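## Task

Move three items from the desk onto the top of the low shelf, each below its sign: the cardboard box below the blue sign, the masking tape roll below the yellow sign, the yellow sponge below the red sign. The task fails if the robot topples or is left leaning. Items only count if they stay put on their own, not held by the robot.

## Robot and tools

ROBOT. A wheeled base (drives forward/back and turns in place, never sideways) carrying a lifting column with a head and two six-joint arms, left and right, each with a two-finger gripper. Shoulder height S = 0.90 m + column_m. Folded, the robot is 0.73 m long, 0.62 m wide, S + 0.43 m tall; its front is 0.40 m ahead of the column. Loose objects may occasionally get a short push from outside.

FRAMES. Base frame: origin on the floor under the column between the drive wheels; x forward, y left, z up. left_hand/right_hand are reported here: the point where the fingers meet (tips 8 mm further). The hand z axis runs along the fingers (quat_wxyz maps (0,0,1) onto it), y along the opening. Odometry frame = base frame at scene start; base_odometry counts wheel turns only, so slip reads as travel; heading is left-positive, -3.142 to 3.142. If turned_by_wheels and turned_by_imu disagree by over ~4% and by at least 0.05 rad, the base hit something or slipped. base_tilt is in degrees (forward/right positive, ~1 degree fixed bias).

execute_actions: actions is a list holding one action or none (empty = just report). An action may hold base, joints, speeds. base holds exactly one relative move: translate_m (metres from the current spot, forward positive, -3 to 3) or rotate_rad (radians from the current heading, counter-clockwise positive, -3.2 to 3.2). joints is a single dict for both arms, column and head, giving absolute targets by name: column_m 0 to 0.8; head_tilt_rad -0.61 to 1.308 (positive looks down); for each side joint1 -2.879..2.879, joint2 0..3.141, joint3 0..3.019, joint4 -1.692..1.57, joint5 -1.57..1.57 (positive swings hand to robot's right), joint6 -2.094..2.094 (positive rolls clockwise seen from behind), gripper_m 0..0.093 (fingertip gap in metres). Done tolerances: column 0.005, head 0.03, joints 1-6: 0.045, 0.14, 0.09, 0.055, 0.03, 0.035, gripper 0.003. speeds caps top speed for that action: translate_m 0.05-0.8 m/s, rotate_rad 0.1-1 rad/s (defaults are the maxima); base moves needing more than 8.667 s are refused. Actions end within 15 s. Bad keys or values refuse the whole call. Joints left out may keep pushing toward old targets. cameras: list of cam_head_left, cam_head_right, cam_left_wrist, cam_right_wrist, nav_camera or all; omitted/null = all, [] = none. If a result reports a stop, later motion calls in the same reply are skipped.
wait: seconds 0 to 10; returns state and images, commands nothing.
zoom_image: camera plus region [x0,y0,x1,y1] in pixels of its latest full image, top-left origin, at most 504x504.
finished_scene: scene = current scene number; irrevocable, reports success. Replying with no tool call ends the run.

RESULTS. base_status/joint_status: done, off_target (resting short, maybe still pushing), contact_stop (base or column only; target dropped), time_out, not_followed (safety check withheld arm targets; may be retried each action). on_its_own covers uncommanded parts; held at = target held, not position. motor_effort lists left_wheel/right_wheel in percent (positive = forward), bracket = noisy peak. wheel_motors_off = 1 while overload cutout is active. A Motor temperatures line lists each arm's joints in joint_positions order.

ARM GEOMETRY. With left joint1 -1.57 (right +1.57) and joints 5, 6 at 0, the arm lies in a forward vertical plane 0.23 m beside the column. a = j2 - 0.35, b = 1.05 + j2 - j3, c = b - j4 (c = 1.57: fingers straight down). Hand ahead = 0.12 + 0.39 sin a + 0.38 cos b + 0.25 cos c; height = S + 0.39 cos a - 0.38 sin b - 0.25 sin c. E.g. j2,j3,j4 = 0.93, 0.78, 0.14 gives 0.60 m ahead, 0.25 m below S. Real hand usually sits up to 5 cm lower/closer (about 12 cm with heavy or far loads). Reach ~1 m from shoulder; 0.99 m below S at 0.3 m ahead. For floor level, extend fingers down 0.45-0.5 m ahead at column_m 0.3, then lower the column (down to 0.02 m). Below 0.4 m height the housing blocks hands nearer than 0.45 m; avoid arm moves with column under 0.3.
Loads, fingers down: 3.2 kg at ~0.4 m ahead, 0.3-0.7 m below S; 2 kg to 0.6 m ahead, 0.21-0.7 below; 1 kg to 0.8 m, 0.3-0.55 below; 0.3 kg to 0.6 m, 0.14 above to 0.7 below. Grip holds 2-6 kg. Up to 0.2 kg allowed with fingers 0.35 rad below horizontal. Overloaded arms sag and report time_out/off_target.
Small changes (<0.03 rad, 0.08 for joints 2-3) may not move a joint. speeds doesn't slow arms: approach in 0.05 rad steps from your last target.

GRIPPER. Fingers 7 cm long; outer width = opening +1 cm at tips, +5 cm at base; body 10 x 7 cm; wrist camera sticks out 11 cm on one side. Command an opening smaller than the object (off_target is then normal); an opening staying 0.002 m+ above target means something is held.

COLUMN. Lowering halts with contact_stop when an arm's load changes (touchdown or release), but may sink 0.15-0.2 m further; afterwards it refuses to go down until raised 0.2 m or to the top. Also stops on abnormal motor load; reverse 0.05 m to free it. If an arm touched something overhead, drive out before raising.

SAFETY. Withheld arms: move each joint the first withheld action moved back by 0.05 rad or more, or move the other arm, or drive away. Blocked arms keep pushing and heat up (worst with joint5 far over); resend the reported positions to relax (a held load sinks ~1 cm per kg). Never let the arms strike or press each other, especially near the centre line. Base stall gives contact_stop: back off 0.05 m before turning. Tables 0.30 m+ high and over 0.26 m below S can slide over the housing into the column. ~3 s of hard pushing cuts wheel power for 2 s. At 85 °C a MOTOR HOT warning appears; at 100 °C that arm drops everything. The robot keeps running while you think, holding the last command. Avoid drops, slams, hard pushes and tipping.

CAMERAS. Head cameras at 0.91-1.03 m + column_m, looking down by head_tilt_rad; straight ahead may be off-centre by 0.3 rad. Wrist cameras sit 0.10 m behind the fingertips, looking along the fingers tilted 0.62 rad toward hand +x; picture right = hand -y, up ≈ -x. nav_camera is on the base front, 0.23 m up, looking ahead.

Each tool is called after ">>>" as name([rows], argument=value, ...), one row to a line, values as JSON.

## Session

>>> execute_actions(actions=[])

Scene clock: 0.00 s.
Motor temperatures (°C, as the motors report them): left_arm=[21 25 24 23 24 22] | right_arm=[23 22 23 24 24 24]
base_odometry: x=+0.000 y=+0.000 heading=+0.000 (m, m, rad; odometry frame)
turned_by_wheels: +0.000 (rad since the last result)
turned_by_imu: +0.000 (rad since the last result)
base_tilt: forward=-0.3 right=+0.9 (deg)
base_status: not commanded
joint_positions: column_m=+0.555 head_tilt_rad=+0.862 left_joint1_rad=-1.557 left_joint2_rad=+0.900 left_joint3_rad=+0.416 left_joint4_rad=-0.947 left_joint5_rad=+0.040 left_joint6_rad=+0.007 left_gripper_m=+0.094 right_joint1_rad=+1.596 right_joint2_rad=+0.886 right_joint3_rad=+0.443 right_joint4_rad=-0.903 right_joint5_rad=-0.022 right_joint6_rad=-0.068 right_gripper_m=+0.094
joint_status: not commanded
wheel_motors_off: 0
motor_effort: left_wheel=+5 right_wheel=+2 (%)
left_hand: x=+0.1479 y=+0.2206 z=+1.2513 quat_wxyz=(+0.438, +0.012, -0.899, +0.016) (m; base frame)
right_hand: x=+0.1721 y=-0.2157 z=+1.2392 quat_wxyz=(+0.399, +0.037, -0.916, -0.031) (m; base frame)
pictures: cam_head_left, cam_head_right, cam_left_wrist, cam_right_wrist, nav_camera
Images, in order (width x height): cam_head_left 504x504, cam_head_right 504x504, cam_left_wrist 504x504, cam_right_wrist 504x504, nav_camera 504x504.

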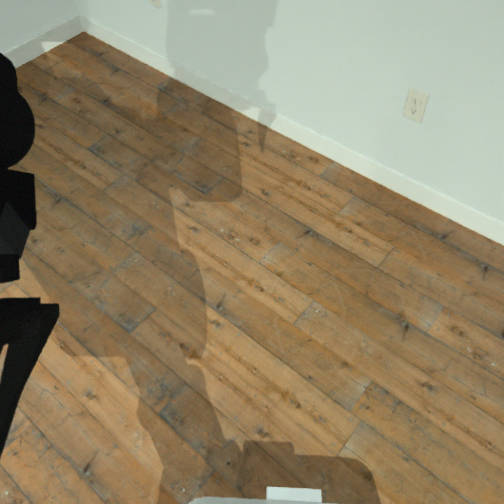

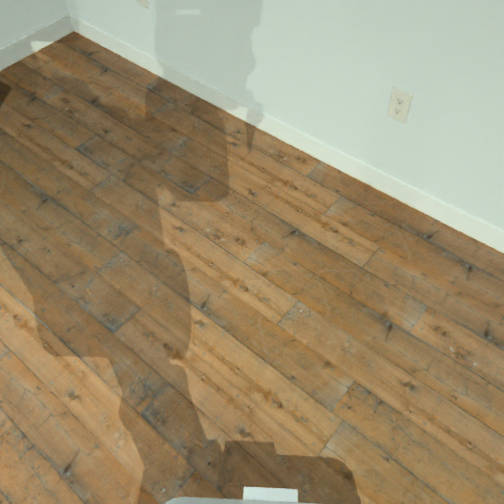

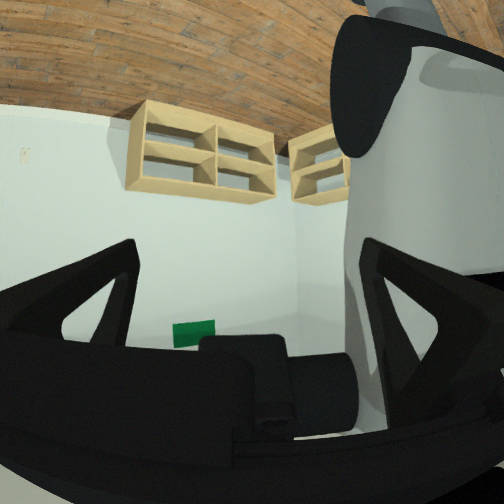

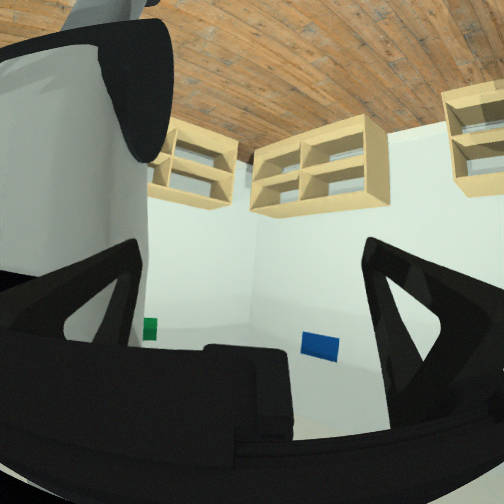

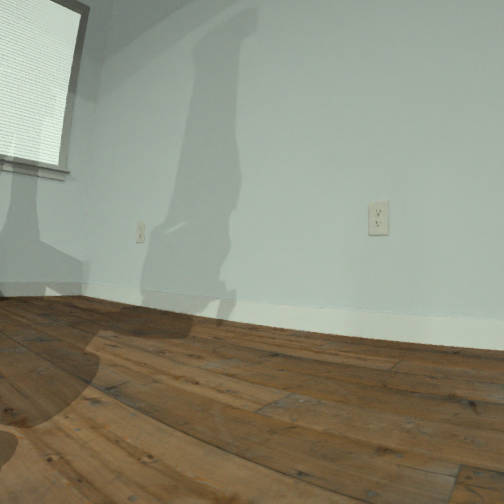

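>>> execute_actions([
  {"base": {"rotate_rad": 1.3}, "joints": {"head_tilt_rad": 0.45}},
], cameras=["cam_head_left", "nav_camera"])

Scene clock: 8.67 s.
Motor temperatures (°C, as the motors report them): left_arm=[21 25 24 23 24 22] | right_arm=[23 23 23 24 24 24]
base_odometry: x=+0.000 y=+0.000 heading=+1.296 (m, m, rad; odometry frame)
turned_by_wheels: +1.296 (rad since the last result)
turned_by_imu: +1.295 (rad since the last result)
base_tilt: forward=-0.2 right=+0.9 (deg)
base_status: done
joint_positions: column_m=+0.555 head_tilt_rad=+0.468 left_joint1_rad=-1.557 left_joint2_rad=+0.900 left_joint3_rad=+0.416 left_joint4_rad=-0.947 left_joint5_rad=+0.040 left_joint6_rad=+0.007 left_gripper_m=+0.094 right_joint1_rad=+1.596 right_joint2_rad=+0.886 right_joint3_rad=+0.443 right_joint4_rad=-0.903 right_joint5_rad=-0.022 right_joint6_rad=-0.068 right_gripper_m=+0.094
joint_status: all done
wheel_motors_off: 0
motor_effort: left_wheel=-10(69) right_wheel=+10(55) (%)
left_hand: x=+0.1479 y=+0.2206 z=+1.2513 quat_wxyz=(+0.438, +0.012, -0.899, +0.016) (m; base frame)
right_hand: x=+0.1721 y=-0.2157 z=+1.2392 quat_wxyz=(+0.399, +0.037, -0.916, -0.031) (m; base frame)
pictures: cam_head_left, nav_camera
Images, in order (width x height): cam_head_left 504x504, nav_camera 504x504.

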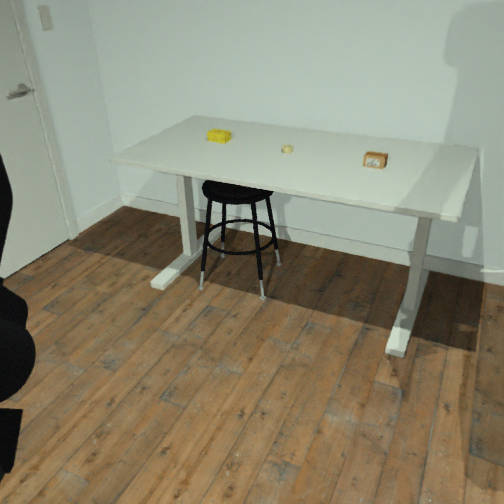

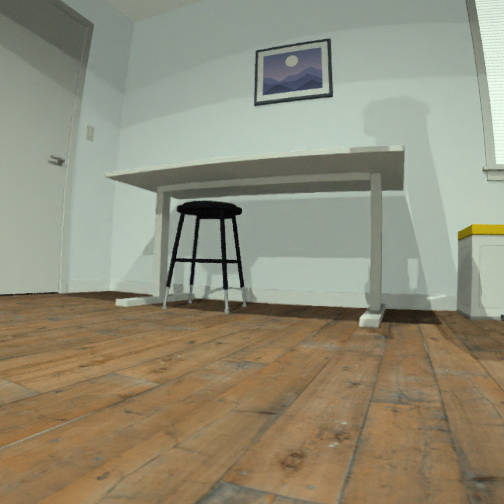

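>>> zoom_image(camera="cam_head_left", region=[180, 100, 420, 200])

>>> execute_actions(actions=[], cameras=["cam_left_wrist", "cam_right_wrist", "cam_head_right"])

Region (180, 100, 420, 200) of cam_head_left's 504x504 image, scaled by 2.100, with more detail than that image has; it fills the top 210 rows of this view, and the rest is white.

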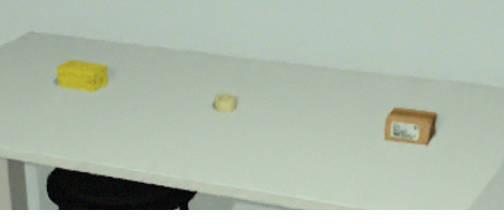

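Scene clock: 15.17 s.
Motor temperatures (°C, as the motors report them): left_arm=[21 25 24 23 24 22] | right_arm=[23 23 23 24 24 24]
base_odometry: x=+0.000 y=+0.000 heading=+1.296 (m, m, rad; odometry frame)
turned_by_wheels: +0.000 (rad since the last result)
turned_by_imu: +0.001 (rad since the last result)
base_tilt: forward=-0.3 right=+0.9 (deg)
base_status: done
joint_positions: column_m=+0.555 head_tilt_rad=+0.468 left_joint1_rad=-1.557 left_joint2_rad=+0.900 left_joint3_rad=+0.416 left_joint4_rad=-0.947 left_joint5_rad=+0.040 left_joint6_rad=+0.007 left_gripper_m=+0.094 right_joint1_rad=+1.596 right_joint2_rad=+0.886 right_joint3_rad=+0.443 right_joint4_rad=-0.903 right_joint5_rad=-0.022 right_joint6_rad=-0.068 right_gripper_m=+0.094
joint_status: all done
wheel_motors_off: 0
motor_effort: left_wheel=-10(69) right_wheel=+10(55) (%)
left_hand: x=+0.1479 y=+0.2206 z=+1.2513 quat_wxyz=(+0.438, +0.012, -0.899, +0.016) (m; base frame)
right_hand: x=+0.1721 y=-0.2157 z=+1.2392 quat_wxyz=(+0.399, +0.037, -0.916, -0.031) (m; base frame)
pictures: cam_head_right, cam_left_wrist, cam_right_wrist
Images, in order (width x height): cam_head_right 504x504, cam_left_wrist 504x504, cam_right_wrist 504x504.

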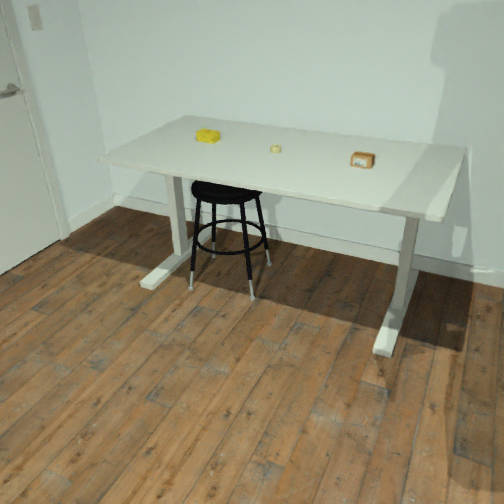

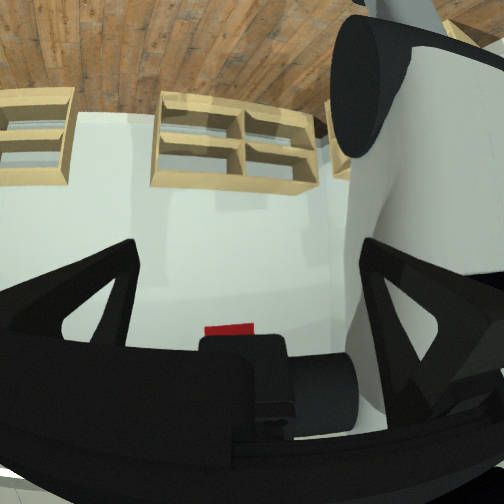

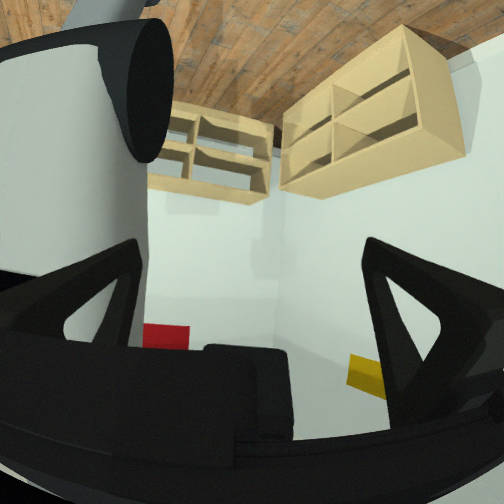

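>>> execute_actions([
  {"base": {"rotate_rad": 0.0}, "joints": {"column_m": 0.35, "head_tilt_rad": 0.4}},
], cameras=["cam_head_left", "cam_head_right"])

Scene clock: 39.10 s.
Motor temperatures (°C, as the motors report them): left_arm=[21 25 24 23 24 22] | right_arm=[23 23 23 24 24 24]
base_odometry: x=+0.000 y=+0.000 heading=+1.295 (m, m, rad; odometry frame)
turned_by_wheels: -0.001 (rad since the last result)
turned_by_imu: +0.001 (rad since the last result)
base_tilt: forward=-0.3 right=+0.9 (deg)
base_status: done
joint_positions: column_m=+0.350 head_tilt_rad=+0.419 left_joint1_rad=-1.557 left_joint2_rad=+0.900 left_joint3_rad=+0.416 left_joint4_rad=-0.947 left_joint5_rad=+0.040 left_joint6_rad=+0.007 left_gripper_m=+0.094 right_joint1_rad=+1.596 right_joint2_rad=+0.886 right_joint3_rad=+0.443 right_joint4_rad=-0.903 right_joint5_rad=-0.022 right_joint6_rad=-0.068 right_gripper_m=+0.094
joint_status: all done
wheel_motors_off: 0
motor_effort: left_wheel=-11(11) right_wheel=+11(11) (%)
left_hand: x=+0.1479 y=+0.2206 z=+1.0467 quat_wxyz=(+0.438, +0.012, -0.899, +0.016) (m; base frame)
right_hand: x=+0.1721 y=-0.2157 z=+1.0346 quat_wxyz=(+0.399, +0.037, -0.916, -0.031) (m; base frame)
pictures: cam_head_left, cam_head_right
Images, in order (width x height): cam_head_left 504x504, cam_head_right 504x504.

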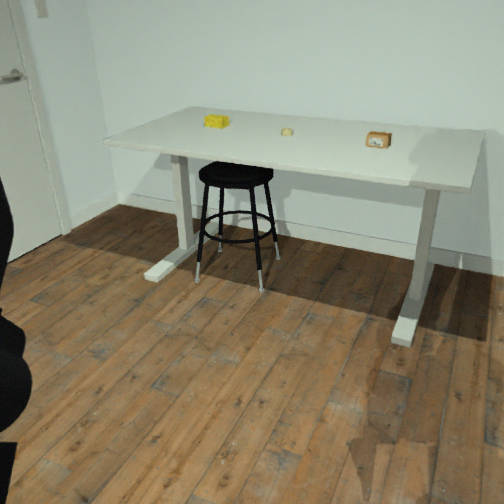

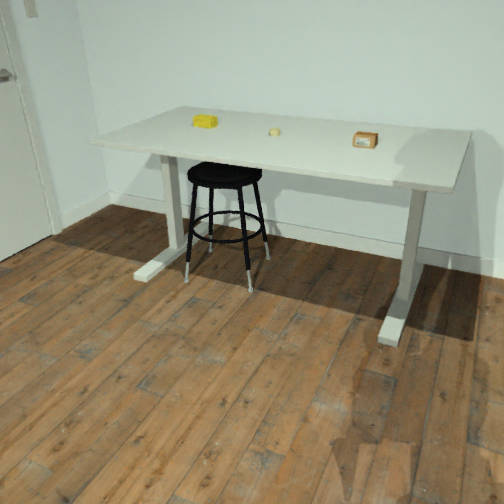

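>>> execute_actions([
  {"base": {"rotate_rad": 0.33}},
], cameras=["cam_head_left", "nav_camera"])

Scene clock: 90.57 s.
Motor temperatures (°C, as the motors report them): left_arm=[21 26 24 23 24 22] | right_arm=[23 23 23 24 24 24]
base_odometry: x=+0.000 y=+0.000 heading=+1.621 (m, m, rad; odometry frame)
turned_by_wheels: +0.326 (rad since the last result)
turned_by_imu: +0.328 (rad since the last result)
base_tilt: forward=-0.3 right=+0.9 (deg)
base_status: done
joint_positions: column_m=+0.350 head_tilt_rad=+0.419 left_joint1_rad=-1.557 left_joint2_rad=+0.900 left_joint3_rad=+0.416 left_joint4_rad=-0.947 left_joint5_rad=+0.040 left_joint6_rad=+0.007 left_gripper_m=+0.094 right_joint1_rad=+1.596 right_joint2_rad=+0.886 right_joint3_rad=+0.443 right_joint4_rad=-0.903 right_joint5_rad=-0.022 right_joint6_rad=-0.068 right_gripper_m=+0.094
joint_status: not commanded
wheel_motors_off: 0
motor_effort: left_wheel=-11(29) right_wheel=+10(31) (%)
left_hand: x=+0.1479 y=+0.2206 z=+1.0467 quat_wxyz=(+0.438, +0.012, -0.899, +0.016) (m; base frame)
right_hand: x=+0.1721 y=-0.2157 z=+1.0346 quat_wxyz=(+0.399, +0.037, -0.916, -0.031) (m; base frame)
pictures: cam_head_left, nav_camera
Images, in order (width x height): cam_head_left 504x504, nav_camera 504x504.

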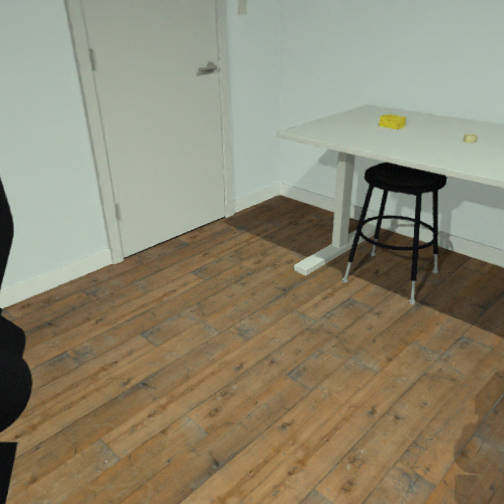

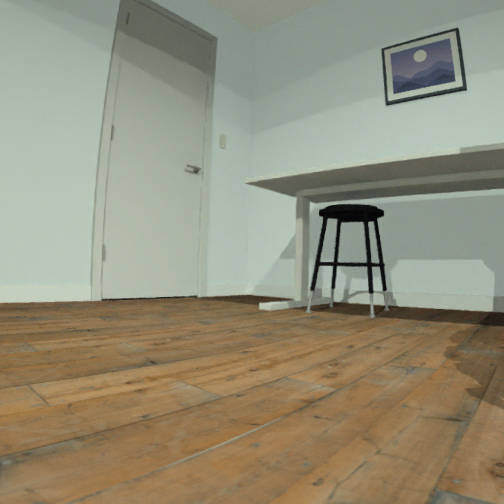

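>>> execute_actions([
  {"base": {"translate_m": 1.85}, "joints": {"head_tilt_rad": 0.75, "left_joint1_rad": -1.57, "left_joint2_rad": 0.93, "left_joint3_rad": 0.78, "left_joint4_rad": 0.14, "left_joint5_rad": 0, "left_joint6_rad": 0, "right_joint1_rad": 1.57, "right_joint2_rad": 0.93, "right_joint3_rad": 0.78, "right_joint4_rad": 0.14, "right_joint5_rad": 0, "right_joint6_rad": 0}},
], cameras=["cam_head_left", "nav_camera"])

>>> execute_actions([
  {"base": {"rotate_rad": -0.68}},
])

Scene clock: 122.37 s.
Motor temperatures (°C, as the motors report them): left_arm=[21 26 24 23 24 22] | right_arm=[23 24 24 24 24 24]
base_odometry: x=-0.093 y=+1.848 heading=+1.622 (m, m, rad; odometry frame)
turned_by_wheels: +0.001 (rad since the last result)
turned_by_imu: +0.003 (rad since the last result)
base_tilt: forward=-0.2 right=+0.9 (deg)
base_status: done
joint_positions: column_m=+0.350 head_tilt_rad=+0.753 left_joint1_rad=-1.559 left_joint2_rad=+0.922 left_joint3_rad=+0.776 left_joint4_rad=+0.128 left_joint5_rad=+0.003 left_joint6_rad=+0.005 left_gripper_m=+0.094 right_joint1_rad=+1.576 right_joint2_rad=+0.933 right_joint3_rad=+0.780 right_joint4_rad=+0.130 right_joint5_rad=-0.002 right_joint6_rad=-0.010 right_gripper_m=+0.094
joint_status: all done
wheel_motors_off: 0
motor_effort: left_wheel=+1(59) right_wheel=-2(63) (%)
left_hand: x=+0.5935 y=+0.2296 z=+1.0048 quat_wxyz=(-0.250, -0.001, -0.968, -0.005) (m; base frame)
right_hand: x=+0.5936 y=-0.2227 z=+1.0011 quat_wxyz=(-0.248, +0.006, -0.969, -0.002) (m; base frame)
pictures: cam_head_left, nav_camera
Images, in order (width x height): cam_head_left 504x504, nav_camera 504x504.

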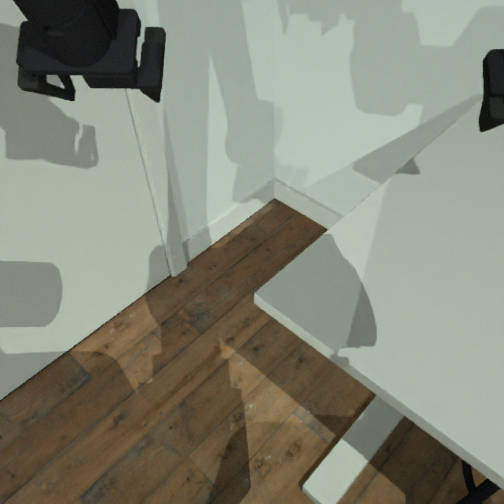

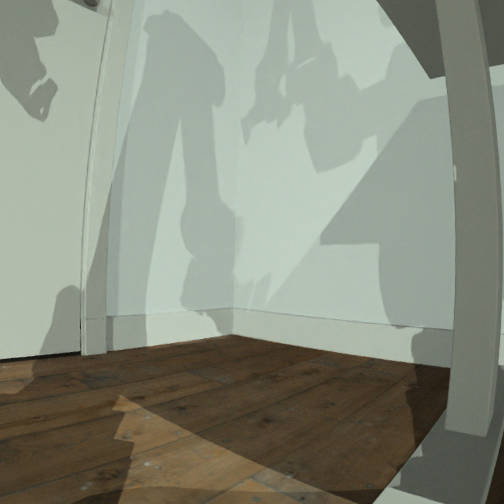

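Scene clock: 125.00 s.
Motor temperatures (°C, as the motors report them): left_arm=[21 26 24 23 24 22] | right_arm=[23 24 24 24 24 24]
base_odometry: x=-0.094 y=+1.848 heading=+0.946 (m, m, rad; odometry frame)
turned_by_wheels: -0.676 (rad since the last result)
turned_by_imu: -0.675 (rad since the last result)
base_tilt: forward=-0.3 right=+0.9 (deg)
base_status: done
joint_positions: column_m=+0.350 head_tilt_rad=+0.753 left_joint1_rad=-1.560 left_joint2_rad=+0.922 left_joint3_rad=+0.776 left_joint4_rad=+0.128 left_joint5_rad=+0.002 left_joint6_rad=+0.005 left_gripper_m=+0.094 right_joint1_rad=+1.575 right_joint2_rad=+0.933 right_joint3_rad=+0.780 right_joint4_rad=+0.130 right_joint5_rad=-0.002 right_joint6_rad=-0.010 right_gripper_m=+0.094
joint_status: not commanded
wheel_motors_off: 0
motor_effort: left_wheel=+10(41) right_wheel=-10(68) (%)
left_hand: x=+0.5935 y=+0.2294 z=+1.0048 quat_wxyz=(-0.250, -0.001, -0.968, -0.005) (m; base frame)
right_hand: x=+0.5936 y=-0.2232 z=+1.0011 quat_wxyz=(-0.248, +0.006, -0.969, -0.002) (m; base frame)
pictures: cam_head_left, cam_head_right, cam_left_wrist, cam_right_wrist, nav_camera
Images, in order (width x height): cam_head_left 504x504, cam_head_right 504x504, cam_left_wrist 504x504, cam_right_wrist 504x504, nav_camera 504x504.

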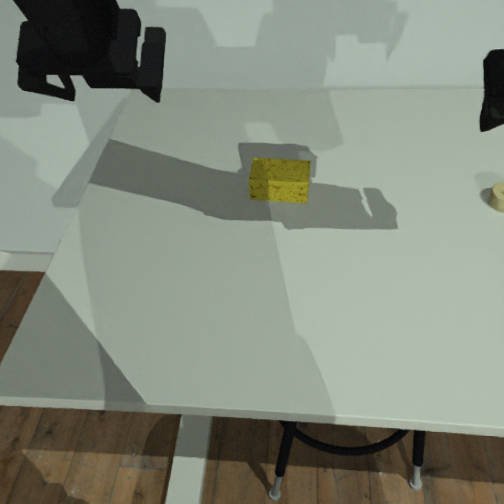

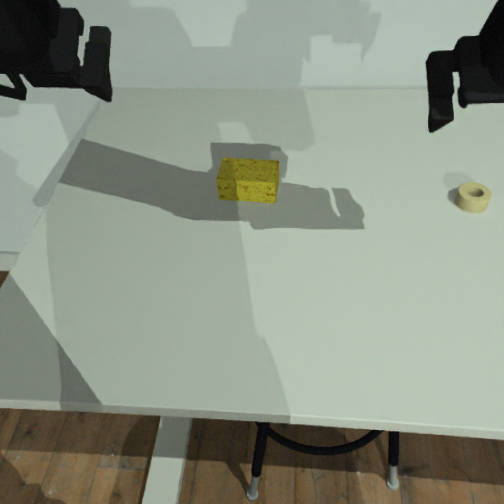

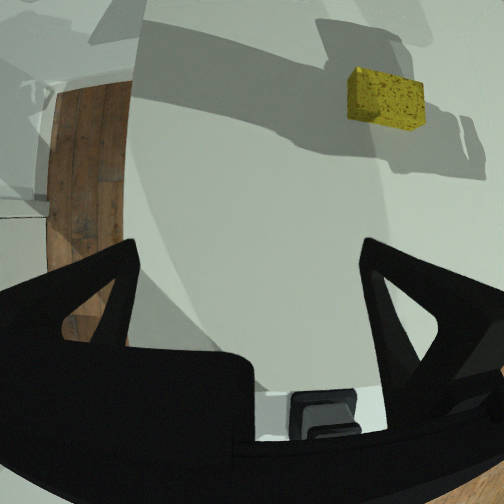

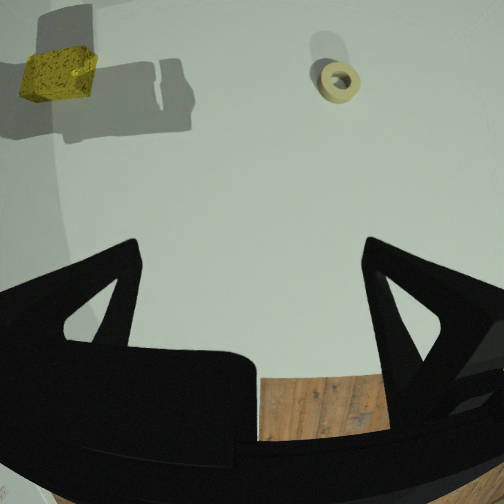

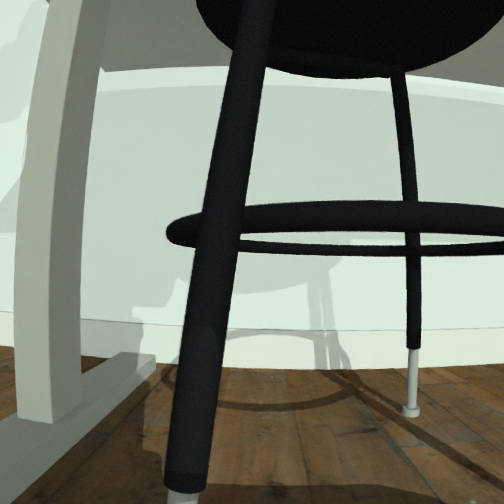

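>>> execute_actions([
  {"base": {"rotate_rad": -0.17}, "joints": {"head_tilt_rad": 1.05, "left_joint1_rad": -1.61, "left_joint2_rad": 1.44, "left_joint3_rad": 1.66, "left_joint4_rad": -0.734, "left_joint5_rad": 0, "left_joint6_rad": 1.4, "right_joint1_rad": 1.61, "right_joint2_rad": 1.58, "right_joint3_rad": 1.99, "right_joint4_rad": -0.92, "right_joint5_rad": 0, "right_joint6_rad": 0}},
])

Scene clock: 200.50 s.
Motor temperatures (°C, as the motors report them): left_arm=[22 28 25 23 24 22] | right_arm=[23 26 25 24 24 24]
base_odometry: x=-0.093 y=+1.848 heading=+0.780 (m, m, rad; odometry frame)
turned_by_wheels: -0.166 (rad since the last result)
turned_by_imu: -0.164 (rad since the last result)
base_tilt: forward=-0.2 right=+0.9 (deg)
base_status: done
joint_positions: column_m=+0.350 head_tilt_rad=+1.049 left_joint1_rad=-1.604 left_joint2_rad=+1.445 left_joint3_rad=+1.649 left_joint4_rad=-0.727 left_joint5_rad=+0.001 left_joint6_rad=+1.388 left_gripper_m=+0.095 right_joint1_rad=+1.611 right_joint2_rad=+1.567 right_joint3_rad=+1.972 right_joint4_rad=-0.913 right_joint5_rad=-0.002 right_joint6_rad=-0.010 right_gripper_m=+0.094
joint_status: all done
wheel_motors_off: 0
motor_effort: left_wheel=+10(38) right_wheel=-10(33) (%)
left_hand: x=+0.7205 y=+0.2035 z=+0.8962 quat_wxyz=(-0.010, -0.646, -0.763, +0.011) (m; base frame)
right_hand: x=+0.7946 y=-0.1989 z=+0.9098 quat_wxyz=(-0.008, +0.015, -1.000, -0.018) (m; base frame)
pictures: cam_head_left, cam_head_right, cam_left_wrist, cam_right_wrist, nav_camera
Images, in order (width x height): cam_head_left 504x504, cam_head_right 504x504, cam_left_wrist 504x504, cam_right_wrist 504x504, nav_camera 504x504.

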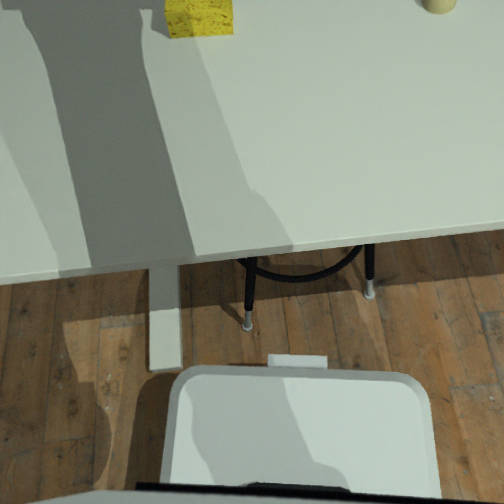

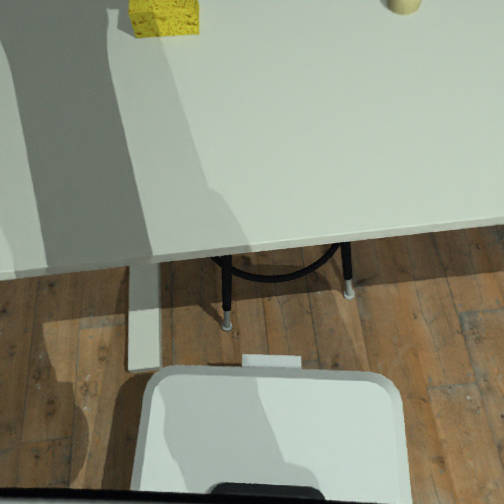

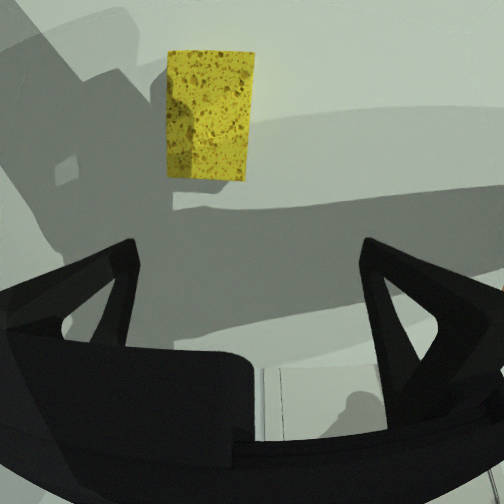

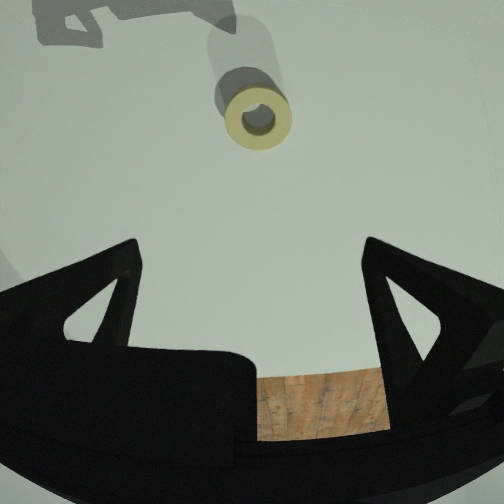

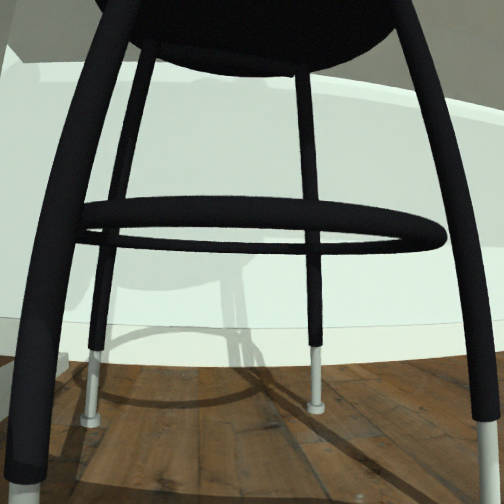

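>>> execute_actions([
  {"base": {"translate_m": 0.025}, "joints": {"head_tilt_rad": 0.6, "column_m": 0.25}},
], cameras=["cam_head_left", "cam_head_right", "cam_left_wrist", "cam_right_wrist"])

Scene clock: 225.90 s.
Motor temperatures (°C, as the motors report them): left_arm=[22 30 27 23 24 22] | right_arm=[23 29 27 24 24 24]
base_odometry: x=-0.076 y=+1.865 heading=+0.780 (m, m, rad; odometry frame)
turned_by_wheels: +0.000 (rad since the last result)
turned_by_imu: +0.001 (rad since the last result)
base_tilt: forward=-0.3 right=+0.9 (deg)
base_status: done
joint_positions: column_m=+0.250 head_tilt_rad=+0.617 left_joint1_rad=-1.604 left_joint2_rad=+1.445 left_joint3_rad=+1.649 left_joint4_rad=-0.728 left_joint5_rad=+0.001 left_joint6_rad=+1.388 left_gripper_m=+0.095 right_joint1_rad=+1.611 right_joint2_rad=+1.567 right_joint3_rad=+1.972 right_joint4_rad=-0.915 right_joint5_rad=-0.002 right_joint6_rad=-0.010 right_gripper_m=+0.094
joint_status: all done
wheel_motors_off: 0
motor_effort: left_wheel=+7(68) right_wheel=+2(43) (%)
left_hand: x=+0.7203 y=+0.2035 z=+0.7962 quat_wxyz=(-0.009, -0.646, -0.763, +0.012) (m; base frame)
right_hand: x=+0.7942 y=-0.1989 z=+0.8099 quat_wxyz=(-0.007, +0.015, -1.000, -0.018) (m; base frame)
pictures: cam_head_left, cam_head_right, cam_left_wrist, cam_right_wrist
Images, in order (width x height): cam_head_left 504x504, cam_head_right 504x504, cam_left_wrist 504x504, cam_right_wrist 504x504.

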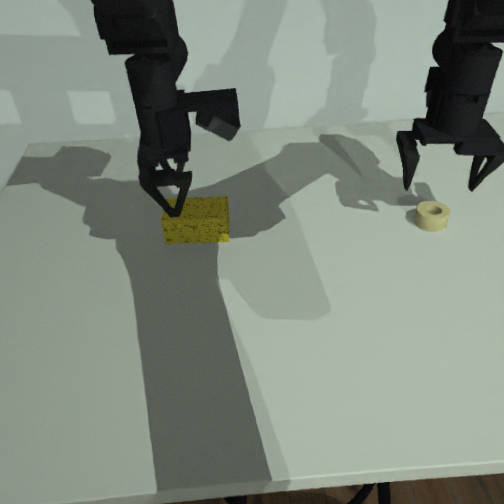

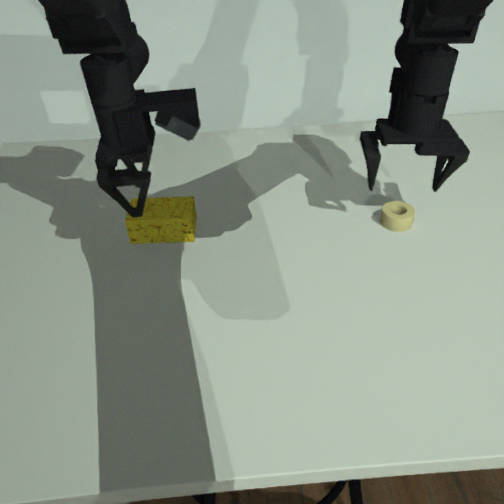

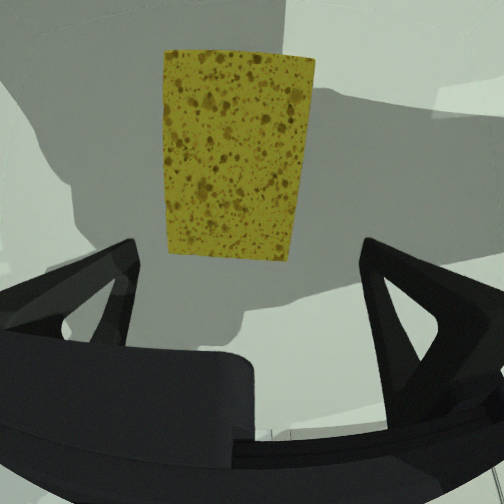

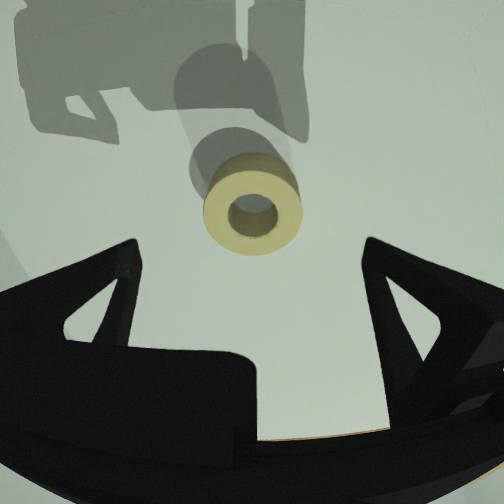

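>>> execute_actions([
  {"joints": {"left_joint1_rad": -1.685, "left_joint3_rad": 1.69, "left_joint4_rad": -0.76, "column_m": 0.22}},
], cameras=["cam_head_left", "cam_left_wrist", "cam_right_wrist"])

Scene clock: 252.60 s.
Motor temperatures (°C, as the motors report them): left_arm=[22 31 27 23 24 22] | right_arm=[23 31 28 24 24 24]
base_odometry: x=-0.076 y=+1.865 heading=+0.780 (m, m, rad; odometry frame)
turned_by_wheels: +0.000 (rad since the last result)
turned_by_imu: +0.001 (rad since the last result)
base_tilt: forward=-0.3 right=+0.9 (deg)
base_status: not commanded
joint_positions: column_m=+0.220 head_tilt_rad=+0.617 left_joint1_rad=-1.691 left_joint2_rad=+1.445 left_joint3_rad=+1.657 left_joint4_rad=-0.754 left_joint5_rad=+0.001 left_joint6_rad=+1.388 left_gripper_m=+0.095 right_joint1_rad=+1.611 right_joint2_rad=+1.567 right_joint3_rad=+1.972 right_joint4_rad=-0.915 right_joint5_rad=-0.002 right_joint6_rad=-0.010 right_gripper_m=+0.094
joint_status: all done
wheel_motors_off: 0
motor_effort: left_wheel=+9(10) right_wheel=+2(2) (%)
left_hand: x=+0.7162 y=+0.1496 z=+0.7719 quat_wxyz=(-0.026, -0.662, -0.748, +0.046) (m; base frame)
right_hand: x=+0.7942 y=-0.1989 z=+0.7799 quat_wxyz=(-0.007, +0.015, -1.000, -0.018) (m; base frame)
pictures: cam_head_left, cam_left_wrist, cam_right_wrist
Images, in order (width x height): cam_head_left 504x504, cam_left_wrist 504x504, cam_right_wrist 504x504.

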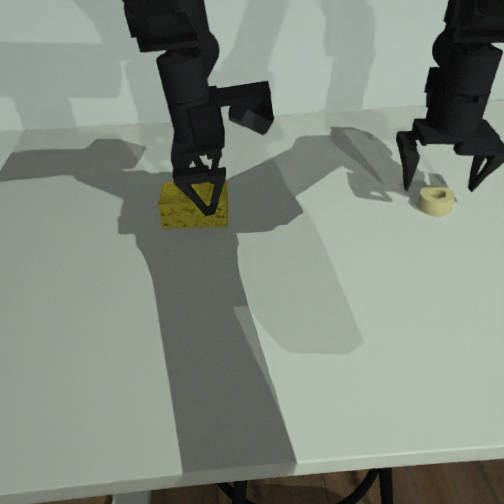

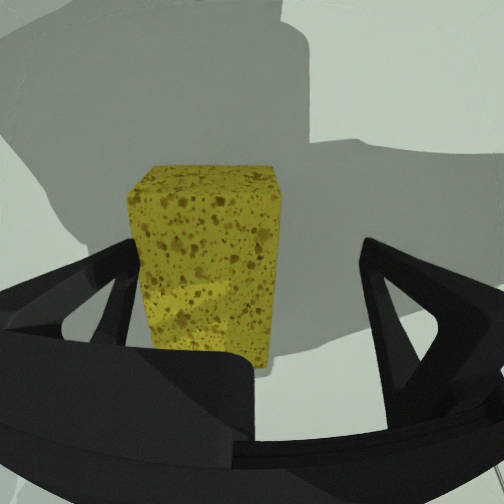

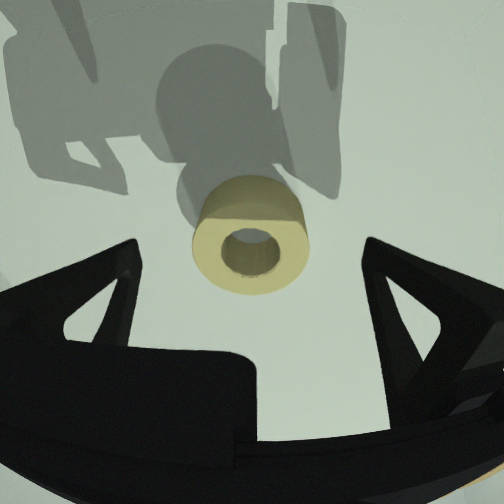

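>>> execute_actions([
  {"joints": {"left_joint4_rad": -0.69}},
], cameras=[])

>>> execute_actions([
  {"joints": {"column_m": 0.197}},
], cameras=["cam_head_left", "cam_left_wrist", "cam_right_wrist"])

Scene clock: 270.77 s.
Motor temperatures (°C, as the motors report them): left_arm=[22 32 29 23 24 22] | right_arm=[23 32 29 24 24 24]
base_odometry: x=-0.076 y=+1.865 heading=+0.780 (m, m, rad; odometry frame)
turned_by_wheels: +0.000 (rad since the last result)
turned_by_imu: +0.001 (rad since the last result)
base_tilt: forward=-0.3 right=+0.9 (deg)
base_status: not commanded
joint_positions: column_m=+0.220 head_tilt_rad=+0.617 left_joint1_rad=-1.691 left_joint2_rad=+1.445 left_joint3_rad=+1.658 left_joint4_rad=-0.696 left_joint5_rad=+0.001 left_joint6_rad=+1.388 left_gripper_m=+0.095 right_joint1_rad=+1.611 right_joint2_rad=+1.567 right_joint3_rad=+1.972 right_joint4_rad=-0.915 right_joint5_rad=-0.002 right_joint6_rad=-0.010 right_gripper_m=+0.094
joint_status: all done
wheel_motors_off: 0
motor_effort: left_wheel=+8(9) right_wheel=+2(2) (%)
left_hand: x=+0.7307 y=+0.1488 z=+0.7723 quat_wxyz=(-0.049, -0.661, -0.749, +0.028) (m; base frame)
right_hand: x=+0.7942 y=-0.1989 z=+0.7799 quat_wxyz=(-0.007, +0.015, -1.000, -0.018) (m; base frame)
pictures: none
No camera images: the call's "cameras" was empty. Leave "cameras" out to get every camera's image.

Scene clock: 271.67 s.
Motor temperatures (°C, as the motors report them): left_arm=[22 32 29 23 24 22] | right_arm=[23 32 29 24 24 24]
base_odometry: x=-0.076 y=+1.865 heading=+0.780 (m, m, rad; odometry frame)
turned_by_wheels: +0.000 (rad since the last result)
turned_by_imu: +0.000 (rad since the last result)
base_tilt: forward=-0.2 right=+1.0 (deg)
base_status: not commanded
joint_positions: column_m=+0.197 head_tilt_rad=+0.617 left_joint1_rad=-1.691 left_joint2_rad=+1.445 left_joint3_rad=+1.659 left_joint4_rad=-0.696 left_joint5_rad=+0.001 left_joint6_rad=+1.388 left_gripper_m=+0.095 right_joint1_rad=+1.611 right_joint2_rad=+1.568 right_joint3_rad=+1.972 right_joint4_rad=-0.915 right_joint5_rad=-0.002 right_joint6_rad=-0.010 right_gripper_m=+0.094
joint_status: all done
wheel_motors_off: 0
motor_effort: left_wheel=+8(9) right_wheel=+2(2) (%)
left_hand: x=+0.7309 y=+0.1488 z=+0.7495 quat_wxyz=(-0.049, -0.661, -0.749, +0.028) (m; base frame)
right_hand: x=+0.7938 y=-0.1989 z=+0.7562 quat_wxyz=(-0.006, +0.015, -1.000, -0.018) (m; base frame)
pictures: cam_head_left, cam_left_wrist, cam_right_wrist
Images, in order (width x height): cam_head_left 504x504, cam_left_wrist 504x504, cam_right_wrist 504x504.

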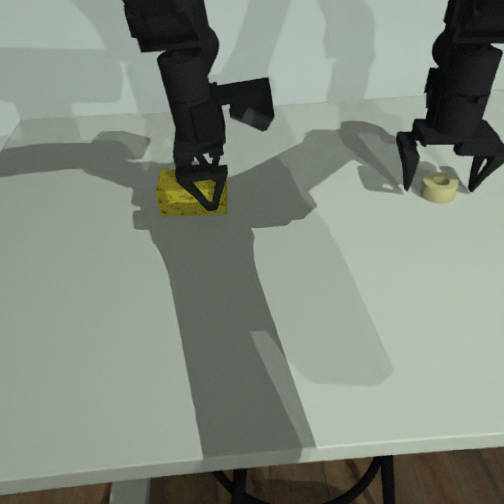

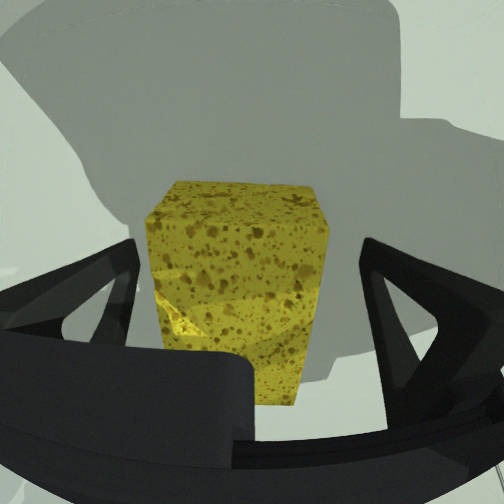

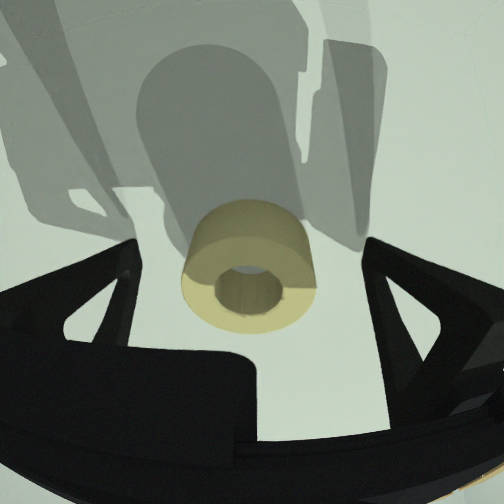

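The fingertips nearly meet their shadows, so they're close to the desk. Closing both grippers.

>>> execute_actions([
  {"joints": {"left_gripper_m": 0.04, "right_gripper_m": 0.03}},
], cameras=["cam_head_left", "cam_left_wrist", "cam_right_wrist"])

Scene clock: 277.47 s.
Motor temperatures (°C, as the motors report them): left_arm=[22 32 29 23 24 22] | right_arm=[23 32 29 24 24 24]
base_odometry: x=-0.076 y=+1.865 heading=+0.780 (m, m, rad; odometry frame)
turned_by_wheels: +0.000 (rad since the last result)
turned_by_imu: +0.001 (rad since the last result)
base_tilt: forward=-0.2 right=+0.9 (deg)
base_status: not commanded
joint_positions: column_m=+0.197 head_tilt_rad=+0.617 left_joint1_rad=-1.691 left_joint2_rad=+1.445 left_joint3_rad=+1.659 left_joint4_rad=-0.696 left_joint5_rad=+0.001 left_joint6_rad=+1.389 left_gripper_m=+0.058 right_joint1_rad=+1.611 right_joint2_rad=+1.568 right_joint3_rad=+1.972 right_joint4_rad=-0.915 right_joint5_rad=-0.001 right_joint6_rad=-0.010 right_gripper_m=+0.049
joint_status: left_gripper_m off_target (ended at +0.058, target +0.040); right_gripper_m off_target (ended at +0.049, target +0.030)
wheel_motors_off: 0
motor_effort: left_wheel=+8(9) right_wheel=+2(2) (%)
left_hand: x=+0.7311 y=+0.1488 z=+0.7496 quat_wxyz=(-0.049, -0.661, -0.748, +0.028) (m; base frame)
right_hand: x=+0.7938 y=-0.1990 z=+0.7562 quat_wxyz=(-0.006, +0.015, -1.000, -0.018) (m; base frame)
pictures: cam_head_left, cam_left_wrist, cam_right_wrist
Images, in order (width x height): cam_head_left 504x504, cam_left_wrist 504x504, cam_right_wrist 504x504.

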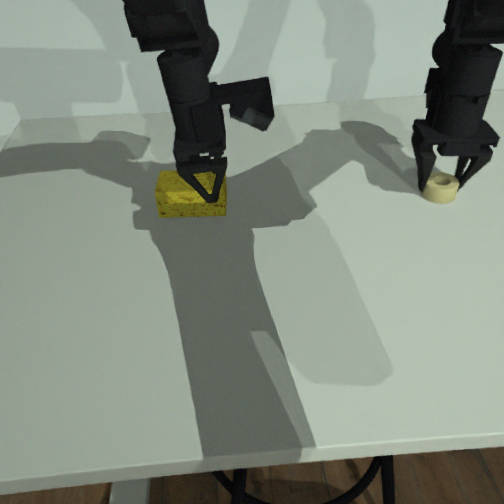

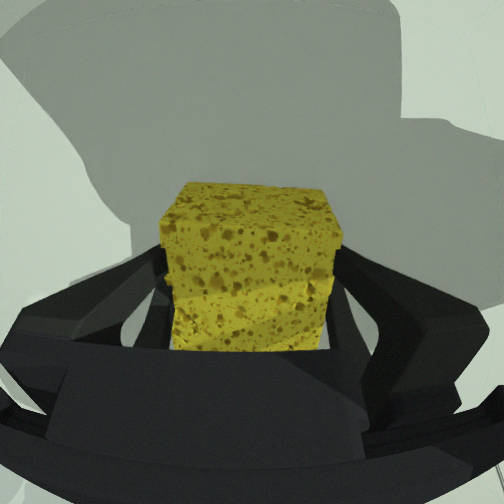

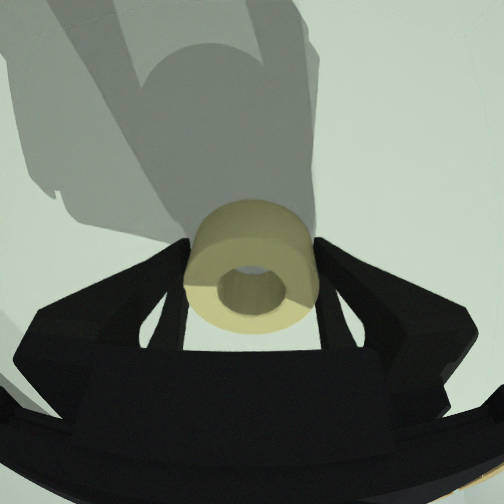

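>>> execute_actions([
  {"joints": {"column_m": 0.26}},
], cameras=[])

>>> execute_actions([
  {"base": {"translate_m": -0.35}, "joints": {"column_m": 0.36, "head_tilt_rad": 0.3, "left_joint1_rad": -1.57, "left_joint2_rad": 1.165, "left_joint3_rad": 0.93, "left_joint4_rad": -0.27, "right_joint1_rad": 1.57, "right_joint2_rad": 1.165, "right_joint3_rad": 0.93, "right_joint4_rad": -0.27}},
], cameras=["cam_left_wrist", "cam_right_wrist"])

Scene clock: 293.97 s.
Motor temperatures (°C, as the motors report them): left_arm=[22 32 29 23 24 22] | right_arm=[23 32 29 24 24 24]
base_odometry: x=-0.076 y=+1.865 heading=+0.780 (m, m, rad; odometry frame)
turned_by_wheels: +0.000 (rad since the last result)
turned_by_imu: +0.002 (rad since the last result)
base_tilt: forward=-0.2 right=+0.8 (deg)
base_status: not commanded
joint_positions: column_m=+0.260 head_tilt_rad=+0.617 left_joint1_rad=-1.691 left_joint2_rad=+1.445 left_joint3_rad=+1.659 left_joint4_rad=-0.696 left_joint5_rad=+0.001 left_joint6_rad=+1.389 left_gripper_m=+0.058 right_joint1_rad=+1.611 right_joint2_rad=+1.569 right_joint3_rad=+1.972 right_joint4_rad=-0.915 right_joint5_rad=-0.001 right_joint6_rad=-0.010 right_gripper_m=+0.049
joint_status: all done
wheel_motors_off: 0
motor_effort: left_wheel=+9(9) right_wheel=+2(2) (%)
left_hand: x=+0.7311 y=+0.1488 z=+0.8124 quat_wxyz=(-0.049, -0.661, -0.748, +0.028) (m; base frame)
right_hand: x=+0.7936 y=-0.1990 z=+0.8185 quat_wxyz=(-0.006, +0.015, -1.000, -0.018) (m; base frame)
pictures: none
No camera images: the call's "cameras" was empty. Leave "cameras" out to get every camera's image.

Scene clock: 296.10 s.
Motor temperatures (°C, as the motors report them): left_arm=[22 32 29 23 24 22] | right_arm=[23 32 29 24 24 24]
base_odometry: x=-0.325 y=+1.619 heading=+0.779 (m, m, rad; odometry frame)
turned_by_wheels: -0.001 (rad since the last result)
turned_by_imu: +0.000 (rad since the last result)
base_tilt: forward=-0.3 right=+0.8 (deg)
base_status: done
joint_positions: column_m=+0.360 head_tilt_rad=+0.319 left_joint1_rad=-1.559 left_joint2_rad=+1.168 left_joint3_rad=+0.912 left_joint4_rad=-0.276 left_joint5_rad=+0.000 left_joint6_rad=+1.389 left_gripper_m=+0.058 right_joint1_rad=+1.569 right_joint2_rad=+1.177 right_joint3_rad=+0.913 right_joint4_rad=-0.278 right_joint5_rad=-0.001 right_joint6_rad=-0.010 right_gripper_m=+0.049
joint_status: all done
wheel_motors_off: 0
motor_effort: left_wheel=-1(61) right_wheel=+1(73) (%)
left_hand: x=+0.5047 y=+0.2310 z=+0.9097 quat_wxyz=(+0.007, -0.638, -0.770, -0.002) (m; base frame)
right_hand: x=+0.5013 y=-0.2262 z=+0.9065 quat_wxyz=(+0.009, +0.004, -1.000, +0.000) (m; base frame)
pictures: cam_left_wrist, cam_right_wrist
Images, in order (width x height): cam_left_wrist 504x504, cam_right_wrist 504x504.

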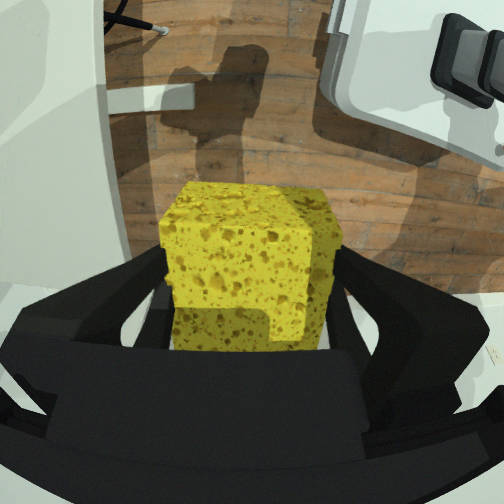

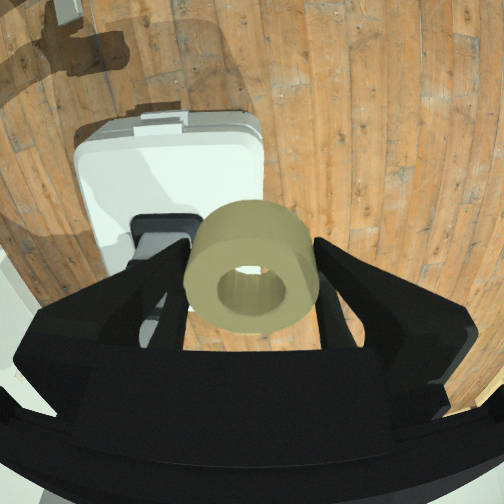

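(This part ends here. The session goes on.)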